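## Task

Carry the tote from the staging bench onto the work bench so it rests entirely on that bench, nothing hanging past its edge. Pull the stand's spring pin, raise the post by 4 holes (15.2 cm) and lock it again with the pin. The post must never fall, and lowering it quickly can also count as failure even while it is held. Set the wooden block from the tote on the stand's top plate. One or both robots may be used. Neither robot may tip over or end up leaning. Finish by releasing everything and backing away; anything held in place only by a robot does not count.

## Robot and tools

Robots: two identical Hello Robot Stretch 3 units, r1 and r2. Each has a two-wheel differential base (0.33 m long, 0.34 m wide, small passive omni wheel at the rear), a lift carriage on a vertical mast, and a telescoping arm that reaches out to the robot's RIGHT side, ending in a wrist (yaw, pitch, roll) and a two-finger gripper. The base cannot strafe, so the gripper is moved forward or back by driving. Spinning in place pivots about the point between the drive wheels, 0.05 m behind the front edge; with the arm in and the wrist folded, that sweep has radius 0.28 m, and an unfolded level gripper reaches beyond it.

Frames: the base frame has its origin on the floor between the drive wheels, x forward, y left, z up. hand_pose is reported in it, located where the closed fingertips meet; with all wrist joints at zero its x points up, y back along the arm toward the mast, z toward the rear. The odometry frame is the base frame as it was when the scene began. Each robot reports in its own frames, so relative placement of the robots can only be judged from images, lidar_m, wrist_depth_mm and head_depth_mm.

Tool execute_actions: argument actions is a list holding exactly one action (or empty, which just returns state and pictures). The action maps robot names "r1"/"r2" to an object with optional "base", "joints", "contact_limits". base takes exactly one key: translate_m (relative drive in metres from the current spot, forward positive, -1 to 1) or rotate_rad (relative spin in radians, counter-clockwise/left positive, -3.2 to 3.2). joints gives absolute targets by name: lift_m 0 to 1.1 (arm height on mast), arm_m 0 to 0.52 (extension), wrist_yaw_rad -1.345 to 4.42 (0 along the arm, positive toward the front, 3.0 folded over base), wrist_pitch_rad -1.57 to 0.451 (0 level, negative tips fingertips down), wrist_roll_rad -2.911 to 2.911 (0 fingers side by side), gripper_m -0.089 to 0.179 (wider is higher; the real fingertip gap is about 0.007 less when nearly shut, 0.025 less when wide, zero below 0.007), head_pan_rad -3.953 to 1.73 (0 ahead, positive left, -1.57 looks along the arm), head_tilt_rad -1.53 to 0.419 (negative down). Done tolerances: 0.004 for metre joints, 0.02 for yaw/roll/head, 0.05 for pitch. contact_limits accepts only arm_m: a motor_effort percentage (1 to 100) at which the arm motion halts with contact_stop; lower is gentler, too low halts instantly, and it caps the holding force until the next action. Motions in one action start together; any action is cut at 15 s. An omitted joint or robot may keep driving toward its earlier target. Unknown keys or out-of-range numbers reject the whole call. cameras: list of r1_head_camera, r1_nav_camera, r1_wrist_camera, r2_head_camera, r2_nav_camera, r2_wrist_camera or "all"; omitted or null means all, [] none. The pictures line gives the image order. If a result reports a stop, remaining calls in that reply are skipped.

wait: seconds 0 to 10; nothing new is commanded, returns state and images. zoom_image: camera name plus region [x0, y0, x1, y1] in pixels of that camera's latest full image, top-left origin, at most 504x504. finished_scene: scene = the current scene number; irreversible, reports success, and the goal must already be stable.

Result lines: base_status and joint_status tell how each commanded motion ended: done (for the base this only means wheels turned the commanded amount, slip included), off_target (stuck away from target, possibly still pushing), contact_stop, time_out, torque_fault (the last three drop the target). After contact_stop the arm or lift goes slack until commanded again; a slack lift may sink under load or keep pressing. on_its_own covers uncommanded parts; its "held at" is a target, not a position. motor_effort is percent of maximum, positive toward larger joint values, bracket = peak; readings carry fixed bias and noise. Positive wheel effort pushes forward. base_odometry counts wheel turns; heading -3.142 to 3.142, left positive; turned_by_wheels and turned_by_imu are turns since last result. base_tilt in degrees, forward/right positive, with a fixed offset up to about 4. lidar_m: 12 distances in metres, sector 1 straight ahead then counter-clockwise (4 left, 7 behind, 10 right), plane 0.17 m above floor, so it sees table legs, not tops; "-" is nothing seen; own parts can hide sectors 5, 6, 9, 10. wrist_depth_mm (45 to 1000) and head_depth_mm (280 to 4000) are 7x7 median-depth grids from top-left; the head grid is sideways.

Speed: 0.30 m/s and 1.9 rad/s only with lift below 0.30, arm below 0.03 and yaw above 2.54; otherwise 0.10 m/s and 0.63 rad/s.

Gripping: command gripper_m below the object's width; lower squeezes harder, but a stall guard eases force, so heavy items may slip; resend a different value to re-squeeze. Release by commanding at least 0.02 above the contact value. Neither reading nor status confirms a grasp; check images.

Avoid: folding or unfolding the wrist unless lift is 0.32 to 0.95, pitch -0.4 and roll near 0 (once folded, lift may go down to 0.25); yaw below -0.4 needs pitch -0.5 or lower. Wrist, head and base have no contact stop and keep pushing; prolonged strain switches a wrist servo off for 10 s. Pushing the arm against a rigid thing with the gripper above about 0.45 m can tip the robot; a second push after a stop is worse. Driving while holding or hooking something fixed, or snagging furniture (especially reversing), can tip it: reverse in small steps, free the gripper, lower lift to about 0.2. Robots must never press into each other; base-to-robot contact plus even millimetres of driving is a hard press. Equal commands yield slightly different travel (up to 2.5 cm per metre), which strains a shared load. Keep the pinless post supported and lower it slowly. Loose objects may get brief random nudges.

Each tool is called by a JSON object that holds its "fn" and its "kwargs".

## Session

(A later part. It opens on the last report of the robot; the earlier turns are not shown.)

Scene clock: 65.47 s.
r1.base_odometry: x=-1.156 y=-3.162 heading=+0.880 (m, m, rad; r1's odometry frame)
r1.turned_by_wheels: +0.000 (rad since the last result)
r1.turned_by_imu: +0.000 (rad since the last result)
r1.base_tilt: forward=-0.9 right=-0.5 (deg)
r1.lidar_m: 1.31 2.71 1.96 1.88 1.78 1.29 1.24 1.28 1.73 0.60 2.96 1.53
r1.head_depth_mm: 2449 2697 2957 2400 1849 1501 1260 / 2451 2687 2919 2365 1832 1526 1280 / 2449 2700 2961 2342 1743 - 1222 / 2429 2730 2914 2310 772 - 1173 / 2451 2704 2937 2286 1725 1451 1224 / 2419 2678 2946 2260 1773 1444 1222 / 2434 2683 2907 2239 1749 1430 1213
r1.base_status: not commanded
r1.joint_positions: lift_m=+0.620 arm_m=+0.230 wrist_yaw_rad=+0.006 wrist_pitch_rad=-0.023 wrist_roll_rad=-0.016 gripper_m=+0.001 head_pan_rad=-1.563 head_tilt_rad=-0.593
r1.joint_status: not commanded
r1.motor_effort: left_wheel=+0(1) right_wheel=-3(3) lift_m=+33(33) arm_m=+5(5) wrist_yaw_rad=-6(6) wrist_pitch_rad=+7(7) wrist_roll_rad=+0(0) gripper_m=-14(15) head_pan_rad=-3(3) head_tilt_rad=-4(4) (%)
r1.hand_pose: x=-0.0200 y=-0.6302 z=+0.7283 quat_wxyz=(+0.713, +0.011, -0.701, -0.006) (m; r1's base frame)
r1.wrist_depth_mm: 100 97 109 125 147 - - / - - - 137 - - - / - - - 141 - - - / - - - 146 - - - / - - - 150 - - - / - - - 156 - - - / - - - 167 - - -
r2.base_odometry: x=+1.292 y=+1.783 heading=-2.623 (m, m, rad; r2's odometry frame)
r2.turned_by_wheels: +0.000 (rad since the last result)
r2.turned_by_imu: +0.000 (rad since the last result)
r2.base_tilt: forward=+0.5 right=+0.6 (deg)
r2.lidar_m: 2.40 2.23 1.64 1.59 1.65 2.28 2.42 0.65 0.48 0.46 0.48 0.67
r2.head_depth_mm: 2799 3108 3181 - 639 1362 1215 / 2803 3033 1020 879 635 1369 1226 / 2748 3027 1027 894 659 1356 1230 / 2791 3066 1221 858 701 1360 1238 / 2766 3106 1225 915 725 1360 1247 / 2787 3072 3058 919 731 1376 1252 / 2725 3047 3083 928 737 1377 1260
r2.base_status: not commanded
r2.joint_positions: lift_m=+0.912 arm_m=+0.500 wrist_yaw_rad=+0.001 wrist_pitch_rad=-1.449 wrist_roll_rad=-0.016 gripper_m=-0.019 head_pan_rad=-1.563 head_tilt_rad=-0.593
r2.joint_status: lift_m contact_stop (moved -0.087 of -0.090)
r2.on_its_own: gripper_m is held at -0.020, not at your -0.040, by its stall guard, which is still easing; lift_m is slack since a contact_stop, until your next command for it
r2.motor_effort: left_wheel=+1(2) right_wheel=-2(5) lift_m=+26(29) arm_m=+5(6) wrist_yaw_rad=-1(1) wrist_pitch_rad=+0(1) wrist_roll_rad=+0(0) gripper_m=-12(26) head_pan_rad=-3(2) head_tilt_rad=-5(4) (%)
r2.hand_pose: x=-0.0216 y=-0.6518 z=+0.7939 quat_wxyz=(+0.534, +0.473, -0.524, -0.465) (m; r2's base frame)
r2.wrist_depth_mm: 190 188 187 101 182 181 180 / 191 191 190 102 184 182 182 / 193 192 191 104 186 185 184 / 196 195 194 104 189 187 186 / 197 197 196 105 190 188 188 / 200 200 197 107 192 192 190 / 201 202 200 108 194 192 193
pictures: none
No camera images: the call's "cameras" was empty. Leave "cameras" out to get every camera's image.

{"fn": "execute_actions", "kwargs": {"actions": [{"r2":{"joints":{"gripper_m":0.08}}}], "cameras": []}}

{"fn": "execute_actions", "kwargs": {"actions": [{"r2":{"joints":{"lift_m":1.08,"gripper_m":0.14}}}], "cameras": []}}

{"fn": "execute_actions", "kwargs": {"actions": [{"r2":{"base":{"translate_m":-0.17}}}], "cameras": ["r2_wrist_camera","r2_head_camera"]}}

Scene clock: 67.20 s.
r1.base_odometry: x=-1.156 y=-3.162 heading=+0.880 (m, m, rad; r1's odometry frame)
r1.turned_by_wheels: +0.000 (rad since the last result)
r1.turned_by_imu: +0.000 (rad since the last result)
r1.base_tilt: forward=-0.9 right=-0.5 (deg)
r1.lidar_m: 1.31 2.70 1.97 1.88 1.78 1.29 1.24 1.27 1.74 0.61 2.97 1.53
r1.head_depth_mm: 2438 2697 2954 2391 1837 1501 1261 / 2438 2735 2964 2370 1824 1530 1285 / 2435 2689 2962 2354 1756 - 1214 / 2455 2717 2949 2311 773 - 1170 / 2442 2712 2912 2291 1720 1455 1223 / 2444 2701 2936 2249 1749 1445 1226 / 2445 2718 2928 2242 1743 1431 1215
r1.base_status: not commanded
r1.joint_positions: lift_m=+0.620 arm_m=+0.230 wrist_yaw_rad=+0.006 wrist_pitch_rad=-0.023 wrist_roll_rad=-0.016 gripper_m=+0.001 head_pan_rad=-1.563 head_tilt_rad=-0.593
r1.joint_status: not commanded
r1.motor_effort: left_wheel=+1(1) right_wheel=-3(3) lift_m=+33(33) arm_m=+4(5) wrist_yaw_rad=-6(5) wrist_pitch_rad=+7(7) wrist_roll_rad=+0(0) gripper_m=-14(14) head_pan_rad=-4(3) head_tilt_rad=-4(4) (%)
r1.hand_pose: x=-0.0200 y=-0.6302 z=+0.7283 quat_wxyz=(+0.713, +0.011, -0.701, -0.006) (m; r1's base frame)
r1.wrist_depth_mm: 100 97 110 126 147 - - / - - - 137 - - - / - - - 140 - - - / - - - 146 - - - / - - - 149 - - - / - - - 156 - - - / - - - 167 - - -
r2.base_odometry: x=+1.292 y=+1.783 heading=-2.624 (m, m, rad; r2's odometry frame)
r2.turned_by_wheels: +0.000 (rad since the last result)
r2.turned_by_imu: +0.000 (rad since the last result)
r2.base_tilt: forward=+0.5 right=+0.5 (deg)
r2.lidar_m: 2.39 2.23 1.64 1.58 1.65 2.27 2.42 0.65 0.48 0.46 0.48 0.67
r2.head_depth_mm: 2838 3107 3152 - 640 1355 1218 / 2772 3038 1020 879 635 1365 1230 / 2809 2997 1024 889 658 1340 1234 / 2784 3035 1215 845 702 1357 1238 / 2754 3037 1229 912 727 1368 1246 / 2738 3079 3008 924 731 1367 1251 / 2751 3064 3110 931 736 1383 1264
r2.base_status: not commanded
r2.joint_positions: lift_m=+0.913 arm_m=+0.500 wrist_yaw_rad=+0.001 wrist_pitch_rad=-1.449 wrist_roll_rad=-0.016 gripper_m=+0.080 head_pan_rad=-1.563 head_tilt_rad=-0.593
r2.joint_status: all done
r2.on_its_own: lift_m is slack since a contact_stop, until your next command for it
r2.motor_effort: left_wheel=-1(1) right_wheel=+1(3) lift_m=+27(27) arm_m=+5(5) wrist_yaw_rad=-1(1) wrist_pitch_rad=+0(0) wrist_roll_rad=+0(1) gripper_m=+0(85) head_pan_rad=-2(3) head_tilt_rad=-4(5) (%)
r2.hand_pose: x=-0.0216 y=-0.6518 z=+0.7940 quat_wxyz=(+0.534, +0.473, -0.524, -0.465) (m; r2's base frame)
r2.wrist_depth_mm: 187 188 186 100 182 182 181 / 190 189 188 102 183 183 182 / 191 190 190 103 185 185 184 / 194 193 193 104 187 187 185 / 196 196 193 105 190 189 188 / 199 199 198 106 193 190 190 / 201 200 199 107 194 193 192
pictures: none
No camera images: the call's "cameras" was empty. Leave "cameras" out to get every camera's image.

Scene clock: 69.57 s.
r1.base_odometry: x=-1.156 y=-3.162 heading=+0.880 (m, m, rad; r1's odometry frame)
r1.turned_by_wheels: +0.000 (rad since the last result)
r1.turned_by_imu: +0.001 (rad since the last result)
r1.base_tilt: forward=-1.0 right=-0.4 (deg)
r1.lidar_m: 1.31 2.71 1.96 1.88 1.78 1.29 1.24 1.28 1.74 0.60 2.97 1.52
r1.head_depth_mm: 2435 2710 2948 2367 1842 1485 1263 / 2450 2698 2949 2364 1827 1524 1284 / 2445 2722 2965 2330 1744 - 1218 / 2438 2701 2890 2303 772 - 1167 / 2451 2687 2925 2282 1727 1451 1219 / 2458 2670 2922 2260 1763 1448 1223 / 2432 2713 2922 2245 1752 1438 1218
r1.base_status: not commanded
r1.joint_positions: lift_m=+0.620 arm_m=+0.230 wrist_yaw_rad=+0.006 wrist_pitch_rad=-0.023 wrist_roll_rad=-0.016 gripper_m=+0.001 head_pan_rad=-1.563 head_tilt_rad=-0.593
r1.joint_status: not commanded
r1.motor_effort: left_wheel=+1(1) right_wheel=-3(2) lift_m=+33(33) arm_m=+6(4) wrist_yaw_rad=-6(6) wrist_pitch_rad=+7(7) wrist_roll_rad=+0(0) gripper_m=-14(15) head_pan_rad=-2(2) head_tilt_rad=-4(4) (%)
r1.hand_pose: x=-0.0200 y=-0.6302 z=+0.7283 quat_wxyz=(+0.713, +0.011, -0.701, -0.006) (m; r1's base frame)
r1.wrist_depth_mm: 101 97 110 126 147 - - / - - - 137 - - - / - - - 140 - - - / - - - 146 - - - / - - - 150 - - - / - - - 156 - - - / - - - 168 - - -
r2.base_odometry: x=+1.292 y=+1.783 heading=-2.624 (m, m, rad; r2's odometry frame)
r2.turned_by_wheels: +0.000 (rad since the last result)
r2.turned_by_imu: +0.000 (rad since the last result)
r2.base_tilt: forward=+0.5 right=+0.6 (deg)
r2.lidar_m: 2.39 2.22 1.64 1.58 1.65 2.28 2.42 0.65 0.48 0.46 0.48 0.67
r2.head_depth_mm: 2894 3117 1166 724 640 1358 1217 / 2846 3096 1178 880 636 1367 1226 / 2889 3086 1202 890 659 1351 1237 / - 3059 1211 845 701 1352 1241 / 2757 3074 3113 913 725 1365 1253 / 2757 3090 3047 923 732 1369 1251 / 2754 3046 3129 929 735 1380 1265
r2.base_status: not commanded
r2.joint_positions: lift_m=+1.080 arm_m=+0.500 wrist_yaw_rad=+0.001 wrist_pitch_rad=-1.449 wrist_roll_rad=-0.016 gripper_m=+0.140 head_pan_rad=-1.563 head_tilt_rad=-0.593
r2.joint_status: all done
r2.motor_effort: left_wheel=+0(0) right_wheel=+0(1) lift_m=+29(32) arm_m=+5(5) wrist_yaw_rad=-1(1) wrist_pitch_rad=+0(0) wrist_roll_rad=+1(0) gripper_m=+0(91) head_pan_rad=-2(1) head_tilt_rad=-3(3) (%)
r2.hand_pose: x=-0.0216 y=-0.6518 z=+0.9613 quat_wxyz=(+0.534, +0.473, -0.524, -0.465) (m; r2's base frame)
r2.wrist_depth_mm: 350 345 348 342 324 315 282 / 354 353 351 346 343 344 296 / 359 354 352 352 346 346 294 / 364 362 357 352 352 349 267 / 368 365 360 356 356 295 235 / 367 - 368 361 360 - 236 / 372 372 373 365 363 362 281
pictures: none
No camera images: the call's "cameras" was empty. Leave "cameras" out to get every camera's image.

Scene clock: 72.40 s.
r1.base_odometry: x=-1.156 y=-3.162 heading=+0.880 (m, m, rad; r1's odometry frame)
r1.turned_by_wheels: +0.000 (rad since the last result)
r1.turned_by_imu: +0.001 (rad since the last result)
r1.base_tilt: forward=-0.9 right=-0.3 (deg)
r1.lidar_m: 1.32 2.70 1.96 1.88 1.78 1.29 1.24 1.28 1.73 0.60 2.96 1.52
r1.head_depth_mm: 2449 2697 2965 2386 1825 1495 1257 / 2449 2700 2986 2346 1814 1526 1289 / 2449 2710 2961 2344 1752 - 1213 / 2431 2700 2930 2321 771 - 1172 / 2448 2719 2893 2260 1723 1464 1220 / 2467 2690 2935 2286 1760 1454 1218 / 2486 2708 2923 2236 1745 1438 1209
r1.base_status: not commanded
r1.joint_positions: lift_m=+0.620 arm_m=+0.230 wrist_yaw_rad=+0.006 wrist_pitch_rad=-0.023 wrist_roll_rad=-0.016 gripper_m=+0.001 head_pan_rad=-1.563 head_tilt_rad=-0.593
r1.joint_status: not commanded
r1.motor_effort: left_wheel=+1(1) right_wheel=-3(3) lift_m=+33(33) arm_m=+5(5) wrist_yaw_rad=-6(6) wrist_pitch_rad=+7(7) wrist_roll_rad=+0(0) gripper_m=-14(14) head_pan_rad=-4(4) head_tilt_rad=-5(4) (%)
r1.hand_pose: x=-0.0200 y=-0.6302 z=+0.7283 quat_wxyz=(+0.713, +0.011, -0.701, -0.006) (m; r1's base frame)
r1.wrist_depth_mm: 101 97 109 125 147 - - / - - - 137 - - - / - - - 140 - - - / - - - 146 - - - / - - - 150 - - - / - - - 155 - - - / - - - 166 - - -
r2.base_odometry: x=+1.440 y=+1.868 heading=-2.624 (m, m, rad; r2's odometry frame)
r2.turned_by_wheels: +0.000 (rad since the last result)
r2.turned_by_imu: +0.000 (rad since the last result)
r2.base_tilt: forward=+0.5 right=+0.5 (deg)
r2.lidar_m: 2.56 2.22 1.64 1.59 1.65 2.28 2.25 0.65 0.48 0.46 0.48 0.66
r2.head_depth_mm: 2879 3127 1167 876 700 1358 1221 / 2855 3088 1181 885 652 1366 1224 / 2920 3098 1200 717 701 1348 1229 / - 3070 1213 898 718 1358 1238 / 2758 3052 3157 907 722 1362 1245 / 2751 3087 3047 861 668 1364 1254 / 2728 3066 3085 930 736 1378 1264
r2.base_status: done
r2.joint_positions: lift_m=+1.080 arm_m=+0.500 wrist_yaw_rad=+0.001 wrist_pitch_rad=-1.449 wrist_roll_rad=-0.016 gripper_m=+0.140 head_pan_rad=-1.563 head_tilt_rad=-0.593
r2.joint_status: not commanded
r2.motor_effort: left_wheel=+0(4) right_wheel=+1(3) lift_m=+29(30) arm_m=+5(5) wrist_yaw_rad=-1(1) wrist_pitch_rad=+0(0) wrist_roll_rad=+1(0) gripper_m=+0(0) head_pan_rad=-2(1) head_tilt_rad=-4(5) (%)
r2.hand_pose: x=-0.0216 y=-0.6518 z=+0.9613 quat_wxyz=(+0.534, +0.473, -0.524, -0.465) (m; r2's base frame)
r2.wrist_depth_mm: 350 284 345 342 293 342 342 / 355 288 342 343 334 345 347 / 358 294 351 351 329 350 347 / 362 295 350 350 268 351 351 / 364 282 360 359 238 354 350 / 365 - 364 360 275 - 361 / 378 312 372 364 337 361 360
pictures: r2_head_camera (sideways: a quarter turn clockwise sets it upright), r2_wrist_camera
Images, in order (width x height): r2_head_camera 896x504, r2_wrist_camera 644x364.

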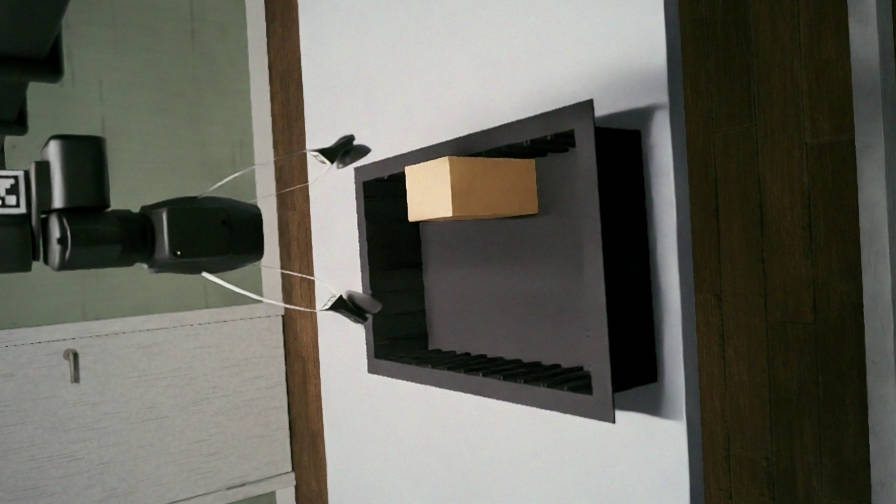

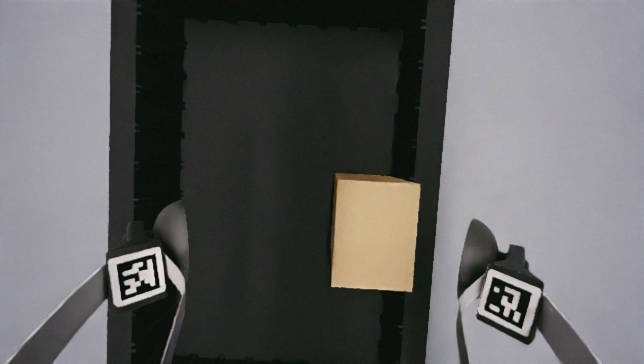

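{"fn": "execute_actions", "kwargs": {"actions": [{"r2":{"base":{"translate_m":-0.04},"joints":{"wrist_roll_rad":1.57}}}], "cameras": ["r2_wrist_camera"]}}

{"fn": "execute_actions", "kwargs": {"actions": [{"r2":{"joints":{"lift_m":0.95}}}], "cameras": ["r2_wrist_camera","r2_head_camera"]}}

Scene clock: 78.73 s.
r1.base_odometry: x=-1.156 y=-3.162 heading=+0.880 (m, m, rad; r1's odometry frame)
r1.turned_by_wheels: +0.000 (rad since the last result)
r1.turned_by_imu: +0.001 (rad since the last result)
r1.base_tilt: forward=-0.9 right=-0.4 (deg)
r1.lidar_m: 1.32 2.71 1.96 1.88 1.78 1.29 1.24 1.28 1.74 0.61 2.96 1.53
r1.head_depth_mm: 2442 2704 2960 2393 1843 1502 1260 / 2429 2683 2993 2354 1836 1529 1282 / 2452 2686 2954 2352 1750 - 1223 / 2444 2710 2919 2310 773 - 1177 / 2457 2711 2927 2275 1729 1447 1225 / 2426 2695 2900 2255 1759 1446 1227 / 2433 2699 2939 2235 1755 1439 1214
r1.base_status: not commanded
r1.joint_positions: lift_m=+0.620 arm_m=+0.230 wrist_yaw_rad=+0.006 wrist_pitch_rad=-0.023 wrist_roll_rad=-0.016 gripper_m=+0.001 head_pan_rad=-1.563 head_tilt_rad=-0.593
r1.joint_status: not commanded
r1.motor_effort: left_wheel=+1(1) right_wheel=-3(3) lift_m=+33(33) arm_m=+4(4) wrist_yaw_rad=-6(6) wrist_pitch_rad=+7(7) wrist_roll_rad=+0(0) gripper_m=-14(14) head_pan_rad=-3(3) head_tilt_rad=-5(5) (%)
r1.hand_pose: x=-0.0200 y=-0.6302 z=+0.7283 quat_wxyz=(+0.713, +0.011, -0.701, -0.006) (m; r1's base frame)
r1.wrist_depth_mm: 101 97 109 126 146 - - / - - - 137 - - - / - - - 140 - - - / - - - 146 - - - / - - - 150 - - - / - - - 156 - - - / - - - 168 - - -
r2.base_odometry: x=+1.475 y=+1.887 heading=-2.624 (m, m, rad; r2's odometry frame)
r2.turned_by_wheels: +0.000 (rad since the last result)
r2.turned_by_imu: +0.000 (rad since the last result)
r2.base_tilt: forward=+0.5 right=+0.6 (deg)
r2.lidar_m: 2.60 2.23 1.64 1.59 1.65 2.28 2.21 0.64 0.48 0.46 0.48 0.66
r2.head_depth_mm: 2895 3114 1165 876 703 1354 1219 / 2861 3124 1182 887 707 1368 1228 / 2917 3190 1196 807 633 1346 1236 / - - 1211 809 716 1350 1236 / 2787 3040 1229 908 723 1368 1253 / 2778 3081 3050 854 662 1368 1253 / 2747 3047 3115 928 696 1385 1263
r2.base_status: done
r2.joint_positions: lift_m=+1.080 arm_m=+0.500 wrist_yaw_rad=+0.001 wrist_pitch_rad=-1.449 wrist_roll_rad=+1.564 gripper_m=+0.140 head_pan_rad=-1.563 head_tilt_rad=-0.593
r2.joint_status: all done
r2.motor_effort: left_wheel=+0(4) right_wheel=+1(4) lift_m=+30(30) arm_m=+5(5) wrist_yaw_rad=-1(1) wrist_pitch_rad=+0(0) wrist_roll_rad=+2(2) gripper_m=+0(1) head_pan_rad=-4(2) head_tilt_rad=-4(5) (%)
r2.hand_pose: x=-0.0215 y=-0.6515 z=+0.9613 quat_wxyz=(+0.003, +0.002, -0.748, -0.663) (m; r2's base frame)
r2.wrist_depth_mm: 364 353 347 333 321 312 303 / 375 368 355 338 327 316 309 / 390 309 277 345 330 324 314 / 400 320 367 237 258 329 243 / 409 399 377 243 341 334 261 / 425 - 389 375 360 - 278 / 437 346 398 378 365 358 -
pictures: r2_wrist_camera
Images, in order (width x height): r2_wrist_camera 644x364.

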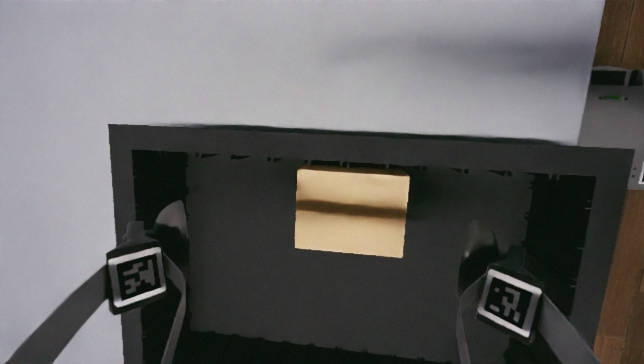

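Scene clock: 80.73 s.
r1.base_odometry: x=-1.156 y=-3.162 heading=+0.880 (m, m, rad; r1's odometry frame)
r1.turned_by_wheels: +0.000 (rad since the last result)
r1.turned_by_imu: +0.000 (rad since the last result)
r1.base_tilt: forward=-0.8 right=-0.4 (deg)
r1.lidar_m: 1.31 2.71 1.96 1.88 1.77 1.29 1.24 1.28 1.73 0.60 2.96 1.52
r1.head_depth_mm: 2448 2676 2977 2377 1845 1491 1264 / 2452 2700 2962 2372 1823 1538 1287 / 2443 2703 2963 2337 1747 - 1220 / 2464 2678 2900 2309 774 - 1174 / 2444 2712 2922 2319 1727 1459 1224 / 2460 2692 2946 2264 1767 1444 1229 / 2458 2674 2918 2250 1749 1442 1218
r1.base_status: not commanded
r1.joint_positions: lift_m=+0.620 arm_m=+0.230 wrist_yaw_rad=+0.006 wrist_pitch_rad=-0.023 wrist_roll_rad=-0.016 gripper_m=+0.001 head_pan_rad=-1.563 head_tilt_rad=-0.593
r1.joint_status: not commanded
r1.motor_effort: left_wheel=+1(1) right_wheel=-2(3) lift_m=+33(33) arm_m=+5(5) wrist_yaw_rad=-6(6) wrist_pitch_rad=+7(7) wrist_roll_rad=+0(0) gripper_m=-14(14) head_pan_rad=-3(3) head_tilt_rad=-5(4) (%)
r1.hand_pose: x=-0.0200 y=-0.6302 z=+0.7283 quat_wxyz=(+0.713, +0.011, -0.701, -0.006) (m; r1's base frame)
r1.wrist_depth_mm: 100 97 110 126 146 - - / - - - 137 - - - / - - - 140 - - - / - - - 147 - - - / - - - 151 - - - / - - - 156 - - - / - - - 168 - - -
r2.base_odometry: x=+1.475 y=+1.887 heading=-2.624 (m, m, rad; r2's odometry frame)
r2.turned_by_wheels: +0.000 (rad since the last result)
r2.turned_by_imu: +0.000 (rad since the last result)
r2.base_tilt: forward=+0.6 right=+0.5 (deg)
r2.lidar_m: 2.59 2.23 1.64 1.59 1.65 2.28 2.21 0.65 0.48 0.46 0.48 0.66
r2.head_depth_mm: 2793 3081 - 863 702 1359 1222 / 2790 - 1130 888 708 1366 1225 / 2774 - 1094 815 632 1345 1238 / 2769 3025 1198 826 713 1348 1243 / 2782 3085 1229 905 719 1366 1250 / 2769 3052 3035 851 661 1363 1257 / 2738 3055 3106 930 695 1373 1262
r2.base_status: not commanded
r2.joint_positions: lift_m=+0.950 arm_m=+0.500 wrist_yaw_rad=+0.001 wrist_pitch_rad=-1.449 wrist_roll_rad=+1.565 gripper_m=+0.140 head_pan_rad=-1.563 head_tilt_rad=-0.593
r2.joint_status: all done
r2.motor_effort: left_wheel=+0(0) right_wheel=+1(2) lift_m=+24(25) arm_m=+5(5) wrist_yaw_rad=-1(1) wrist_pitch_rad=+0(0) wrist_roll_rad=+2(3) gripper_m=+0(0) head_pan_rad=-1(1) head_tilt_rad=-4(4) (%)
r2.hand_pose: x=-0.0215 y=-0.6515 z=+0.8315 quat_wxyz=(+0.003, +0.002, -0.748, -0.663) (m; r2's base frame)
r2.wrist_depth_mm: 233 226 219 211 203 197 191 / 240 232 222 216 209 202 194 / 151 233 227 219 213 204 199 / 203 161 144 138 133 128 124 / 221 249 117 108 104 212 206 / 215 - 114 109 105 - 212 / 238 264 117 112 108 227 214
pictures: r2_head_camera (sideways: a quarter turn clockwise sets it upright), r2_wrist_camera
Images, in order (width x height): r2_head_camera 896x504, r2_wrist_camera 644x364.

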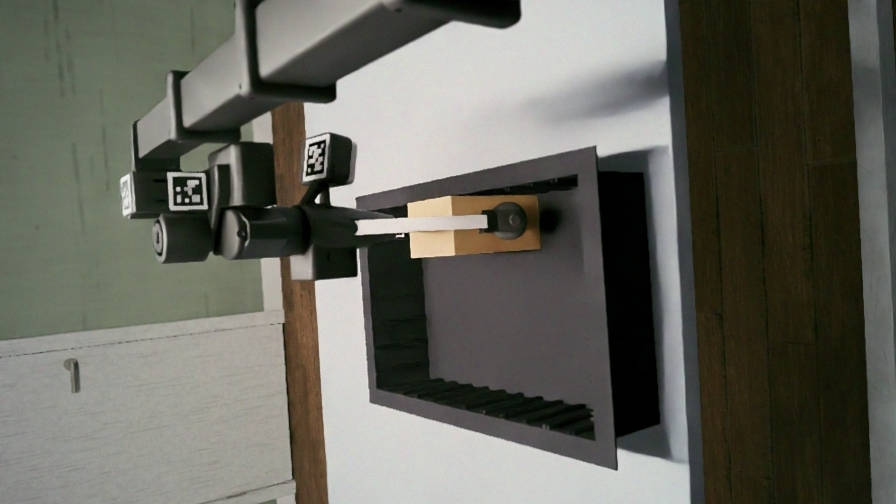

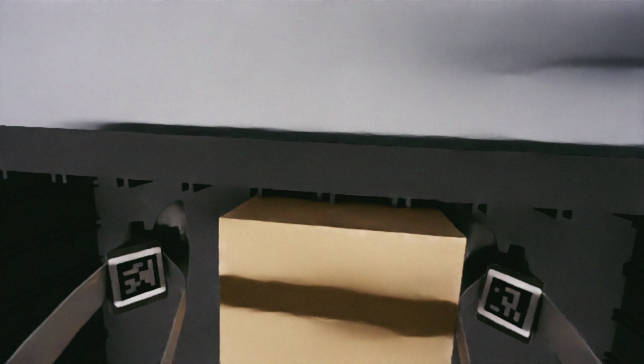

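{"fn": "execute_actions", "kwargs": {"actions": [{"r2":{"joints":{"gripper_m":0.05}}}], "cameras": []}}

{"fn": "execute_actions", "kwargs": {"actions": [{"r2":{"joints":{"lift_m":1.09}}}], "cameras": []}}

{"fn": "execute_actions", "kwargs": {"actions": [{"r2":{"base":{"translate_m":1.0},"joints":{"arm_m":0.15}}}], "cameras": ["r2_head_camera"]}}

{"fn": "execute_actions", "kwargs": {"actions": [{"r2":{"base":{"translate_m":1.0}}}], "cameras": []}}

{"fn": "execute_actions", "kwargs": {"actions": [{"r2":{"base":{"translate_m":1.0}}}], "cameras": ["r2_nav_camera"]}}

Scene clock: 82.33 s.
r1.base_odometry: x=-1.156 y=-3.162 heading=+0.880 (m, m, rad; r1's odometry frame)
r1.turned_by_wheels: +0.000 (rad since the last result)
r1.turned_by_imu: +0.000 (rad since the last result)
r1.base_tilt: forward=-1.0 right=-0.4 (deg)
r1.lidar_m: 1.31 2.71 1.96 1.88 1.78 1.29 1.24 1.28 1.73 0.61 2.96 1.53
r1.head_depth_mm: 2421 2698 2952 2396 1837 1495 1256 / 2455 2683 2974 2371 1824 1522 1281 / 2433 2697 2980 2345 1750 - 1210 / 2449 2681 2914 2313 771 - 1167 / 2461 2685 2921 2279 1730 1455 1222 / 2447 2710 2905 2263 1763 1444 1224 / 2432 2730 2920 2246 1746 1427 1220
r1.base_status: not commanded
r1.joint_positions: lift_m=+0.620 arm_m=+0.230 wrist_yaw_rad=+0.006 wrist_pitch_rad=-0.023 wrist_roll_rad=-0.016 gripper_m=+0.001 head_pan_rad=-1.563 head_tilt_rad=-0.593
r1.joint_status: not commanded
r1.motor_effort: left_wheel=+1(1) right_wheel=-2(3) lift_m=+33(33) arm_m=+5(5) wrist_yaw_rad=-6(7) wrist_pitch_rad=+7(7) wrist_roll_rad=+0(0) gripper_m=-14(14) head_pan_rad=-4(3) head_tilt_rad=-4(4) (%)
r1.hand_pose: x=-0.0200 y=-0.6302 z=+0.7283 quat_wxyz=(+0.713, +0.011, -0.701, -0.006) (m; r1's base frame)
r1.wrist_depth_mm: 100 97 109 126 147 - - / - - - 137 - - - / - - - 141 - - - / - - - 146 - - - / - - - 150 - - - / - - - 156 - - - / - - - 168 - - -
r2.base_odometry: x=+1.475 y=+1.887 heading=-2.624 (m, m, rad; r2's odometry frame)
r2.turned_by_wheels: +0.000 (rad since the last result)
r2.turned_by_imu: +0.000 (rad since the last result)
r2.base_tilt: forward=+0.5 right=+0.6 (deg)
r2.lidar_m: 2.60 2.22 1.64 1.59 1.65 2.28 2.21 0.65 0.48 0.46 0.48 0.67
r2.head_depth_mm: 2817 3041 - 863 701 1362 1216 / 2772 - 1129 885 708 1373 1223 / 2794 - 1096 822 634 1340 1233 / 2791 3036 1197 825 717 1353 1244 / 2827 3101 1237 913 723 1362 1250 / 2732 3042 3050 850 662 1372 1254 / 2742 3077 3121 931 699 1367 1257
r2.base_status: not commanded
r2.joint_positions: lift_m=+0.950 arm_m=+0.500 wrist_yaw_rad=+0.001 wrist_pitch_rad=-1.455 wrist_roll_rad=+1.565 gripper_m=+0.051 head_pan_rad=-1.563 head_tilt_rad=-0.593
r2.joint_status: all done
r2.motor_effort: left_wheel=+0(1) right_wheel=+2(1) lift_m=+24(24) arm_m=+5(5) wrist_yaw_rad=-1(1) wrist_pitch_rad=+2(3) wrist_roll_rad=+3(2) gripper_m=-25(100) head_pan_rad=-2(3) head_tilt_rad=-4(4) (%)
r2.hand_pose: x=-0.0215 y=-0.6501 z=+0.8315 quat_wxyz=(+0.003, +0.002, -0.747, -0.665) (m; r2's base frame)
r2.wrist_depth_mm: 230 224 218 211 203 198 190 / 240 232 223 216 209 201 196 / 152 233 225 218 213 206 200 / 212 158 143 137 134 128 126 / 223 253 111 107 103 213 208 / 225 - 113 108 103 219 213 / 214 265 117 111 107 229 216
pictures: none
No camera images: the call's "cameras" was empty. Leave "cameras" out to get every camera's image.

Scene clock: 84.43 s.
r1.base_odometry: x=-1.156 y=-3.162 heading=+0.880 (m, m, rad; r1's odometry frame)
r1.turned_by_wheels: +0.000 (rad since the last result)
r1.turned_by_imu: +0.001 (rad since the last result)
r1.base_tilt: forward=-0.9 right=-0.3 (deg)
r1.lidar_m: 1.31 2.71 1.96 1.88 1.78 1.29 1.24 1.28 1.74 0.61 2.96 1.52
r1.head_depth_mm: 2434 2699 2963 2381 1849 1500 1261 / 2426 2665 2948 2360 1818 1521 1283 / 2447 2694 2931 2348 1746 - 1208 / 2444 2711 2899 2322 775 - 1171 / 2464 2711 2912 2287 1723 1457 1223 / 2474 2707 2911 2259 1749 1448 1221 / 2446 2724 2927 2236 1753 1435 1219
r1.base_status: not commanded
r1.joint_positions: lift_m=+0.620 arm_m=+0.230 wrist_yaw_rad=+0.006 wrist_pitch_rad=-0.023 wrist_roll_rad=-0.016 gripper_m=+0.001 head_pan_rad=-1.563 head_tilt_rad=-0.593
r1.joint_status: not commanded
r1.motor_effort: left_wheel=+1(1) right_wheel=-2(2) lift_m=+33(33) arm_m=+4(4) wrist_yaw_rad=-5(6) wrist_pitch_rad=+7(7) wrist_roll_rad=+0(1) gripper_m=-14(14) head_pan_rad=-4(3) head_tilt_rad=-4(4) (%)
r1.hand_pose: x=-0.0200 y=-0.6302 z=+0.7283 quat_wxyz=(+0.713, +0.011, -0.701, -0.006) (m; r1's base frame)
r1.wrist_depth_mm: 101 97 109 126 147 - - / - - - 137 - - - / - - - 140 - - - / - - - 146 - - - / - - - 149 - - - / - - - 156 - - - / - - - 167 - - -
r2.base_odometry: x=+1.475 y=+1.887 heading=-2.624 (m, m, rad; r2's odometry frame)
r2.turned_by_wheels: +0.000 (rad since the last result)
r2.turned_by_imu: +0.000 (rad since the last result)
r2.base_tilt: forward=+0.5 right=+0.4 (deg)
r2.lidar_m: 2.60 2.23 1.64 1.59 1.65 2.28 2.22 0.65 0.48 0.46 0.48 0.66
r2.head_depth_mm: 2850 3142 1164 875 703 1366 1222 / 2798 3099 1185 886 707 1371 1227 / 2897 3188 1192 834 632 1351 1237 / 2744 - 1164 842 716 1356 1244 / 2776 3103 1233 908 721 1367 1251 / 2761 3077 3044 838 662 1371 1250 / 2749 3043 3111 935 698 1385 1261
r2.base_status: not commanded
r2.joint_positions: lift_m=+1.090 arm_m=+0.500 wrist_yaw_rad=+0.001 wrist_pitch_rad=-1.444 wrist_roll_rad=+1.565 gripper_m=+0.051 head_pan_rad=-1.563 head_tilt_rad=-0.593
r2.joint_status: all done
r2.motor_effort: left_wheel=-1(0) right_wheel=+1(2) lift_m=+31(34) arm_m=+4(5) wrist_yaw_rad=-1(1) wrist_pitch_rad=-3(17) wrist_roll_rad=+2(2) gripper_m=-17(25) head_pan_rad=-3(1) head_tilt_rad=-4(4) (%)
r2.hand_pose: x=-0.0215 y=-0.6529 z=+0.9712 quat_wxyz=(+0.003, +0.002, -0.750, -0.661) (m; r2's base frame)
r2.wrist_depth_mm: 379 364 355 338 328 314 943 / 390 371 360 349 335 326 318 / 399 377 285 353 338 330 321 / 418 330 373 187 267 333 251 / 434 340 128 119 113 346 280 / 435 419 132 121 113 338 278 / 453 348 359 124 248 367 -
pictures: none
No camera images: the call's "cameras" was empty. Leave "cameras" out to get every camera's image.

Scene clock: 95.83 s.
r1.base_odometry: x=-1.156 y=-3.162 heading=+0.880 (m, m, rad; r1's odometry frame)
r1.turned_by_wheels: +0.000 (rad since the last result)
r1.turned_by_imu: +0.003 (rad since the last result)
r1.base_tilt: forward=-0.8 right=-0.3 (deg)
r1.lidar_m: 1.31 2.71 1.96 1.88 1.78 1.29 1.24 1.28 1.73 0.60 2.96 1.52
r1.head_depth_mm: 2418 2698 2988 2400 1835 1498 1260 / 2454 2707 2965 2375 1825 1523 1284 / 2422 2710 2966 2349 1744 - 1218 / 2450 2689 2901 2323 771 - 1170 / 2432 2705 2921 2301 1720 1461 1226 / 2454 2694 2901 2262 1766 1453 1220 / 2473 2711 2932 2235 1753 1435 1215
r1.base_status: not commanded
r1.joint_positions: lift_m=+0.620 arm_m=+0.230 wrist_yaw_rad=+0.006 wrist_pitch_rad=-0.023 wrist_roll_rad=-0.016 gripper_m=+0.001 head_pan_rad=-1.563 head_tilt_rad=-0.593
r1.joint_status: not commanded
r1.motor_effort: left_wheel=+1(1) right_wheel=-3(3) lift_m=+33(33) arm_m=+5(5) wrist_yaw_rad=-6(7) wrist_pitch_rad=+7(7) wrist_roll_rad=+0(0) gripper_m=-14(14) head_pan_rad=-3(4) head_tilt_rad=-4(4) (%)
r1.hand_pose: x=-0.0200 y=-0.6302 z=+0.7283 quat_wxyz=(+0.713, +0.011, -0.701, -0.006) (m; r1's base frame)
r1.wrist_depth_mm: 101 97 109 126 147 - - / - - - 137 - - - / - - - 140 - - - / - - - 146 - - - / - - - 150 - - - / - - - 156 - - - / - - - 167 - - -
r2.base_odometry: x=+0.606 y=+1.392 heading=-2.624 (m, m, rad; r2's odometry frame)
r2.turned_by_wheels: +0.000 (rad since the last result)
r2.turned_by_imu: -0.003 (rad since the last result)
r2.base_tilt: forward=+0.5 right=+0.7 (deg)
r2.lidar_m: 1.90 2.21 1.63 1.58 1.64 2.26 3.22 0.66 0.50 1.12 3.33 1.62
r2.head_depth_mm: - - 1215 806 701 750 1026 / - - 1188 920 1635 1400 1180 / - - - - 375 348 1180 / 2867 3051 - - 1649 1394 1215 / 2791 3101 3129 2223 1772 1468 1245 / 2738 3096 3035 2241 1790 1473 1251 / 2795 3060 3073 2260 1796 1484 1264
r2.base_status: done
r2.joint_positions: lift_m=+1.090 arm_m=+0.150 wrist_yaw_rad=+0.001 wrist_pitch_rad=-1.445 wrist_roll_rad=+1.565 gripper_m=+0.051 head_pan_rad=-1.563 head_tilt_rad=-0.593
r2.joint_status: all done
r2.motor_effort: left_wheel=-1(3) right_wheel=+1(7) lift_m=+31(32) arm_m=-5(7) wrist_yaw_rad=-1(1) wrist_pitch_rad=-2(3) wrist_roll_rad=+2(2) gripper_m=-17(17) head_pan_rad=-3(2) head_tilt_rad=-4(4) (%)
r2.hand_pose: x=-0.0215 y=-0.3033 z=+0.9712 quat_wxyz=(+0.003, +0.002, -0.750, -0.662) (m; r2's base frame)
r2.wrist_depth_mm: 377 365 367 - - 953 945 / - - - - - - 960 / - - - - - - - / - - - 187 - - - / - - 128 119 113 - - / - - 131 121 113 - - / - - - 124 - - -
pictures: r2_head_camera (sideways: a quarter turn clockwise sets it upright)
Images, in order (width x height): r2_head_camera 896x504.

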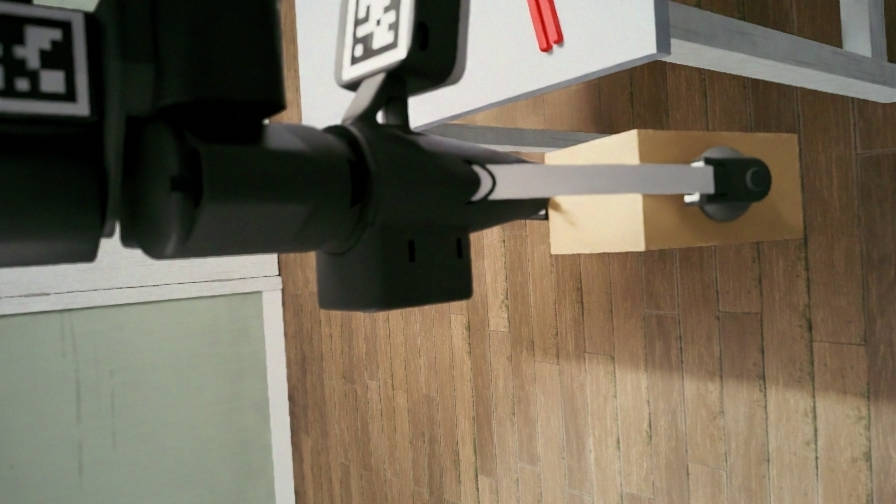

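Scene clock: 107.23 s.
r1.base_odometry: x=-1.156 y=-3.162 heading=+0.880 (m, m, rad; r1's odometry frame)
r1.turned_by_wheels: +0.000 (rad since the last result)
r1.turned_by_imu: +0.003 (rad since the last result)
r1.base_tilt: forward=-0.9 right=-0.4 (deg)
r1.lidar_m: 1.32 2.71 1.96 1.88 1.78 1.29 1.24 1.28 1.73 0.61 2.96 1.53
r1.head_depth_mm: 2439 2687 2937 2385 1850 1502 1257 / 2455 2713 2957 2331 1821 1527 1286 / 2439 2694 2976 2353 1738 - 1212 / 2456 2717 2935 2314 774 - 1175 / 2430 2707 2917 2287 1728 1446 1225 / 2424 2716 2905 2257 1764 1443 1223 / 2461 2714 2899 2244 1756 1432 1220
r1.base_status: not commanded
r1.joint_positions: lift_m=+0.620 arm_m=+0.230 wrist_yaw_rad=+0.006 wrist_pitch_rad=-0.023 wrist_roll_rad=-0.016 gripper_m=+0.001 head_pan_rad=-1.563 head_tilt_rad=-0.593
r1.joint_status: not commanded
r1.motor_effort: left_wheel=+1(1) right_wheel=-3(3) lift_m=+33(33) arm_m=+5(4) wrist_yaw_rad=-6(6) wrist_pitch_rad=+7(7) wrist_roll_rad=+1(0) gripper_m=-14(14) head_pan_rad=-4(4) head_tilt_rad=-4(5) (%)
r1.hand_pose: x=-0.0200 y=-0.6302 z=+0.7283 quat_wxyz=(+0.713, +0.011, -0.701, -0.006) (m; r1's base frame)
r1.wrist_depth_mm: 100 97 109 125 146 - - / - - - 137 - - - / - - - 141 - - - / - - - 146 - - - / - - - 150 - - - / - - - 155 - - - / - - - 168 - - -
r2.base_odometry: x=-0.263 y=+0.897 heading=-2.624 (m, m, rad; r2's odometry frame)
r2.turned_by_wheels: +0.000 (rad since the last result)
r2.turned_by_imu: -0.003 (rad since the last result)
r2.base_tilt: forward=+0.5 right=+0.6 (deg)
r2.lidar_m: 1.92 2.21 1.62 1.57 1.64 2.25 1.83 1.29 3.31 3.22 1.25 0.72
r2.head_depth_mm: - - 2990 1965 1703 1419 1220 / - - 2889 2087 1742 1397 1221 / - - - - 374 349 1185 / 2858 3125 - - 1663 1388 1219 / 2779 3112 3142 2230 1766 1457 1250 / 2761 3125 3068 2252 1781 1476 1255 / 2804 3057 3111 2279 1695 1479 1264
r2.base_status: done
r2.joint_positions: lift_m=+1.090 arm_m=+0.150 wrist_yaw_rad=+0.001 wrist_pitch_rad=-1.445 wrist_roll_rad=+1.565 gripper_m=+0.051 head_pan_rad=-1.563 head_tilt_rad=-0.593
r2.joint_status: not commanded
r2.motor_effort: left_wheel=-1(3) right_wheel=+1(5) lift_m=+31(32) arm_m=-5(5) wrist_yaw_rad=-1(1) wrist_pitch_rad=-2(2) wrist_roll_rad=+2(2) gripper_m=-17(17) head_pan_rad=-2(2) head_tilt_rad=-4(4) (%)
r2.hand_pose: x=-0.0215 y=-0.3033 z=+0.9712 quat_wxyz=(+0.003, +0.002, -0.750, -0.662) (m; r2's base frame)
r2.wrist_depth_mm: - - - - - 963 953 / - - - - - - 959 / - - - - - - - / - - - 188 - - - / - - 128 119 112 - - / - - 131 121 113 - - / - - 828 124 - - -
pictures: none
No camera images: the call's "cameras" was empty. Leave "cameras" out to get every camera's image.

Scene clock: 118.63 s.
r1.base_odometry: x=-1.156 y=-3.162 heading=+0.880 (m, m, rad; r1's odometry frame)
r1.turned_by_wheels: +0.000 (rad since the last result)
r1.turned_by_imu: +0.003 (rad since the last result)
r1.base_tilt: forward=-0.9 right=-0.3 (deg)
r1.lidar_m: 1.31 2.71 1.96 1.88 1.78 1.29 1.24 1.28 1.73 0.60 2.96 1.53
r1.head_depth_mm: 2419 2707 3010 2402 1843 1500 1263 / 2445 2685 2940 2355 1834 1519 1289 / 2428 2678 2930 2345 1746 - 1215 / 2451 2702 2950 2313 772 - 1163 / 2414 2711 2907 2289 1716 1454 1221 / 2443 2706 2932 2269 1762 1452 1225 / 2434 2722 2945 2226 1748 1440 1218
r1.base_status: not commanded
r1.joint_positions: lift_m=+0.620 arm_m=+0.230 wrist_yaw_rad=+0.006 wrist_pitch_rad=-0.023 wrist_roll_rad=-0.016 gripper_m=+0.001 head_pan_rad=-1.563 head_tilt_rad=-0.593
r1.joint_status: not commanded
r1.motor_effort: left_wheel=+1(1) right_wheel=-2(3) lift_m=+33(33) arm_m=+4(5) wrist_yaw_rad=-6(6) wrist_pitch_rad=+7(7) wrist_roll_rad=+0(0) gripper_m=-14(15) head_pan_rad=-4(3) head_tilt_rad=-3(5) (%)
r1.hand_pose: x=-0.0200 y=-0.6302 z=+0.7283 quat_wxyz=(+0.713, +0.011, -0.701, -0.006) (m; r1's base frame)
r1.wrist_depth_mm: 101 97 110 125 147 - - / - - - 137 - - - / - - - 141 - - - / - - - 146 - - - / - - - 150 - - - / - - - 156 - - - / - - - 168 - - -
r2.base_odometry: x=-1.132 y=+0.402 heading=-2.624 (m, m, rad; r2's odometry frame)
r2.turned_by_wheels: +0.000 (rad since the last result)
r2.turned_by_imu: -0.003 (rad since the last result)
r2.base_tilt: forward=+0.5 right=+0.5 (deg)
r2.lidar_m: 3.57 2.20 1.62 1.56 1.62 2.23 2.26 2.47 0.51 0.49 0.51 0.70
r2.head_depth_mm: - - 1218 804 703 1395 1148 / - - 1185 854 708 1366 1222 / - - - - 374 349 1040 / 2877 3134 - - 681 650 1164 / 2786 3114 3155 913 727 1401 1252 / 2781 3114 1246 922 733 1402 1249 / 2787 3075 3099 933 737 1407 1264
r2.base_status: done
r2.joint_positions: lift_m=+1.090 arm_m=+0.150 wrist_yaw_rad=+0.001 wrist_pitch_rad=-1.445 wrist_roll_rad=+1.565 gripper_m=+0.051 head_pan_rad=-1.563 head_tilt_rad=-0.593
r2.joint_status: not commanded
r2.motor_effort: left_wheel=+0(3) right_wheel=+1(4) lift_m=+32(31) arm_m=-5(5) wrist_yaw_rad=-2(1) wrist_pitch_rad=-3(2) wrist_roll_rad=+2(2) gripper_m=-17(18) head_pan_rad=-2(3) head_tilt_rad=-4(3) (%)
r2.hand_pose: x=-0.0215 y=-0.3033 z=+0.9712 quat_wxyz=(+0.003, +0.002, -0.750, -0.662) (m; r2's base frame)
r2.wrist_depth_mm: 377 365 371 - - 926 944 / 392 376 384 - - - 952 / 402 384 393 - - - - / 411 396 387 186 - - - / 423 408 128 119 113 - - / 437 421 132 121 113 - - / 449 430 420 124 - - -
pictures: r2_nav_camera (sideways: a quarter turn counterclockwise sets it upright)
Images, in order (width x height): r2_nav_camera 672x504.

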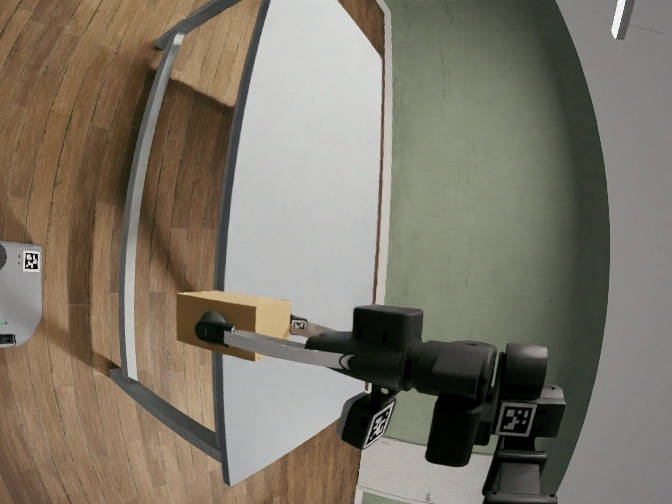

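{"fn": "execute_actions", "kwargs": {"actions": [{"r2":{"base":{"translate_m":0.85},"joints":{"arm_m":0.4}}}], "cameras": []}}

{"fn": "execute_actions", "kwargs": {"actions": [{"r2":{"joints":{"lift_m":0.95}}}], "cameras": []}}

{"fn": "execute_actions", "kwargs": {"actions": [{"r2":{"joints":{"gripper_m":0.14}}}], "cameras": []}}

{"fn": "execute_actions", "kwargs": {"actions": [{"r2":{"joints":{"lift_m":1.09}}}], "cameras": ["r2_nav_camera"]}}

Scene clock: 128.80 s.
r1.base_odometry: x=-1.156 y=-3.162 heading=+0.880 (m, m, rad; r1's odometry frame)
r1.turned_by_wheels: +0.000 (rad since the last result)
r1.turned_by_imu: +0.002 (rad since the last result)
r1.base_tilt: forward=-0.9 right=-0.3 (deg)
r1.lidar_m: 1.31 2.70 1.96 1.88 1.78 1.29 1.24 1.28 1.73 0.60 2.96 1.52
r1.head_depth_mm: 2439 2691 2981 2386 1839 1493 1259 / 2434 2697 2955 2363 1827 1526 1286 / 2467 2711 2958 2345 1756 - 1218 / 2437 2708 2932 2323 772 - 1169 / 2424 2725 2940 2303 1720 1459 1223 / 2462 2719 2923 2263 1754 1442 1228 / 2452 2701 2908 2235 1760 1428 1218
r1.base_status: not commanded
r1.joint_positions: lift_m=+0.620 arm_m=+0.230 wrist_yaw_rad=+0.006 wrist_pitch_rad=-0.023 wrist_roll_rad=-0.016 gripper_m=+0.001 head_pan_rad=-1.563 head_tilt_rad=-0.593
r1.joint_status: not commanded
r1.motor_effort: left_wheel=+1(1) right_wheel=-3(3) lift_m=+33(33) arm_m=+4(6) wrist_yaw_rad=-6(6) wrist_pitch_rad=+7(7) wrist_roll_rad=+0(0) gripper_m=-14(13) head_pan_rad=-3(2) head_tilt_rad=-4(4) (%)
r1.hand_pose: x=-0.0200 y=-0.6302 z=+0.7283 quat_wxyz=(+0.713, +0.011, -0.701, -0.006) (m; r1's base frame)
r1.wrist_depth_mm: 100 97 110 125 147 - - / - - - 137 - - - / - - - 140 - - - / - - - 146 - - - / - - - 149 - - - / - - - 156 - - - / - - - 167 - - -
r2.base_odometry: x=-1.870 y=-0.018 heading=-2.624 (m, m, rad; r2's odometry frame)
r2.turned_by_wheels: +0.000 (rad since the last result)
r2.turned_by_imu: -0.004 (rad since the last result)
r2.base_tilt: forward=+0.5 right=+0.6 (deg)
r2.lidar_m: 2.71 2.20 1.62 1.56 1.62 2.21 3.11 0.69 0.51 0.49 0.50 1.63
r2.head_depth_mm: 2892 3144 1167 879 701 1391 1143 / 2776 3105 1183 886 706 1398 1223 / - 3067 1193 832 714 1407 1235 / - - 1210 586 720 1387 1244 / 2794 3101 1231 913 725 784 1035 / 2823 3108 3053 2182 773 1400 1254 / 2750 3124 3084 2291 1795 1487 1259
r2.base_status: done
r2.joint_positions: lift_m=+1.090 arm_m=+0.400 wrist_yaw_rad=+0.001 wrist_pitch_rad=-1.445 wrist_roll_rad=+1.566 gripper_m=+0.051 head_pan_rad=-1.563 head_tilt_rad=-0.593
r2.joint_status: all done
r2.motor_effort: left_wheel=+0(3) right_wheel=+0(5) lift_m=+31(32) arm_m=+6(8) wrist_yaw_rad=-1(1) wrist_pitch_rad=-2(2) wrist_roll_rad=+2(2) gripper_m=-17(18) head_pan_rad=-3(2) head_tilt_rad=-4(4) (%)
r2.hand_pose: x=-0.0215 y=-0.5525 z=+0.9712 quat_wxyz=(+0.003, +0.002, -0.750, -0.662) (m; r2's base frame)
r2.wrist_depth_mm: 378 366 355 339 328 959 968 / 392 376 361 347 339 - 941 / 404 387 375 359 349 - - / 406 396 375 187 355 - - / 421 408 128 119 112 - - / 439 426 132 120 113 - - / - - 414 124 - - -
pictures: none
No camera images: the call's "cameras" was empty. Leave "cameras" out to get every camera's image.

Scene clock: 131.73 s.
r1.base_odometry: x=-1.156 y=-3.162 heading=+0.880 (m, m, rad; r1's odometry frame)
r1.turned_by_wheels: +0.000 (rad since the last result)
r1.turned_by_imu: +0.001 (rad since the last result)
r1.base_tilt: forward=-0.8 right=-0.4 (deg)
r1.lidar_m: 1.32 2.71 1.96 1.88 1.78 1.29 1.24 1.28 1.73 0.61 2.96 1.53
r1.head_depth_mm: 2446 2682 2981 2405 1839 1501 1265 / 2440 2689 2949 2369 1825 1520 1284 / 2434 2679 2909 2338 1755 - 1213 / 2447 2689 2914 2310 773 - 1172 / 2466 2700 2933 2299 1726 1454 1224 / 2458 2705 2932 2259 1771 1446 1222 / 2425 2708 2935 2256 1756 1438 1214
r1.base_status: not commanded
r1.joint_positions: lift_m=+0.620 arm_m=+0.230 wrist_yaw_rad=+0.006 wrist_pitch_rad=-0.023 wrist_roll_rad=-0.016 gripper_m=+0.001 head_pan_rad=-1.563 head_tilt_rad=-0.593
r1.joint_status: not commanded
r1.motor_effort: left_wheel=+1(1) right_wheel=-2(3) lift_m=+33(33) arm_m=+5(5) wrist_yaw_rad=-6(6) wrist_pitch_rad=+7(7) wrist_roll_rad=+0(0) gripper_m=-13(14) head_pan_rad=-4(3) head_tilt_rad=-4(4) (%)
r1.hand_pose: x=-0.0200 y=-0.6302 z=+0.7283 quat_wxyz=(+0.713, +0.011, -0.701, -0.006) (m; r1's base frame)
r1.wrist_depth_mm: 100 97 109 126 147 - - / - - - 137 - - - / - - - 141 - - - / - - - 146 - - - / - - - 150 - - - / - - - 156 - - - / - - - 168 - - -
r2.base_odometry: x=-1.870 y=-0.018 heading=-2.624 (m, m, rad; r2's odometry frame)
r2.turned_by_wheels: +0.000 (rad since the last result)
r2.turned_by_imu: -0.002 (rad since the last result)
r2.base_tilt: forward=+0.5 right=+0.5 (deg)
r2.lidar_m: 2.71 2.20 1.61 1.56 1.62 2.22 3.10 0.69 0.51 0.49 0.50 1.62
r2.head_depth_mm: 2826 3064 - 851 702 1391 1150 / 2815 3046 1125 884 709 1405 1227 / 2776 - - 877 675 1412 1233 / 2800 3044 - 873 680 1389 1245 / 2787 3103 1229 914 725 784 1033 / 2777 3132 3059 2178 754 1399 1259 / 2791 3069 3099 2264 1786 1476 1250
r2.base_status: not commanded
r2.joint_positions: lift_m=+0.962 arm_m=+0.400 wrist_yaw_rad=+0.001 wrist_pitch_rad=-1.439 wrist_roll_rad=+1.566 gripper_m=+0.051 head_pan_rad=-1.563 head_tilt_rad=-0.594
r2.joint_status: lift_m contact_stop (moved -0.128 of -0.140)
r2.on_its_own: lift_m is slack since a contact_stop, until your next command for it (your +0.950 is given up)
r2.motor_effort: left_wheel=+2(3) right_wheel=-3(5) lift_m=+26(26) arm_m=+6(6) wrist_yaw_rad=-1(1) wrist_pitch_rad=-5(6) wrist_roll_rad=+2(2) gripper_m=-19(19) head_pan_rad=-2(2) head_tilt_rad=-4(4) (%)
r2.hand_pose: x=-0.0215 y=-0.5541 z=+0.8431 quat_wxyz=(+0.003, +0.002, -0.752, -0.659) (m; r2's base frame)
r2.wrist_depth_mm: 247 239 231 222 214 831 797 / 253 247 236 227 220 214 - / 261 253 244 233 225 220 - / 270 260 248 188 225 895 897 / 280 269 126 116 112 947 890 / 291 277 129 117 109 956 919 / 300 286 270 120 180 - 922
pictures: none
No camera images: the call's "cameras" was empty. Leave "cameras" out to get every camera's image.

not run: a stop came earlier in this reply.

not run: a stop came earlier in this reply.


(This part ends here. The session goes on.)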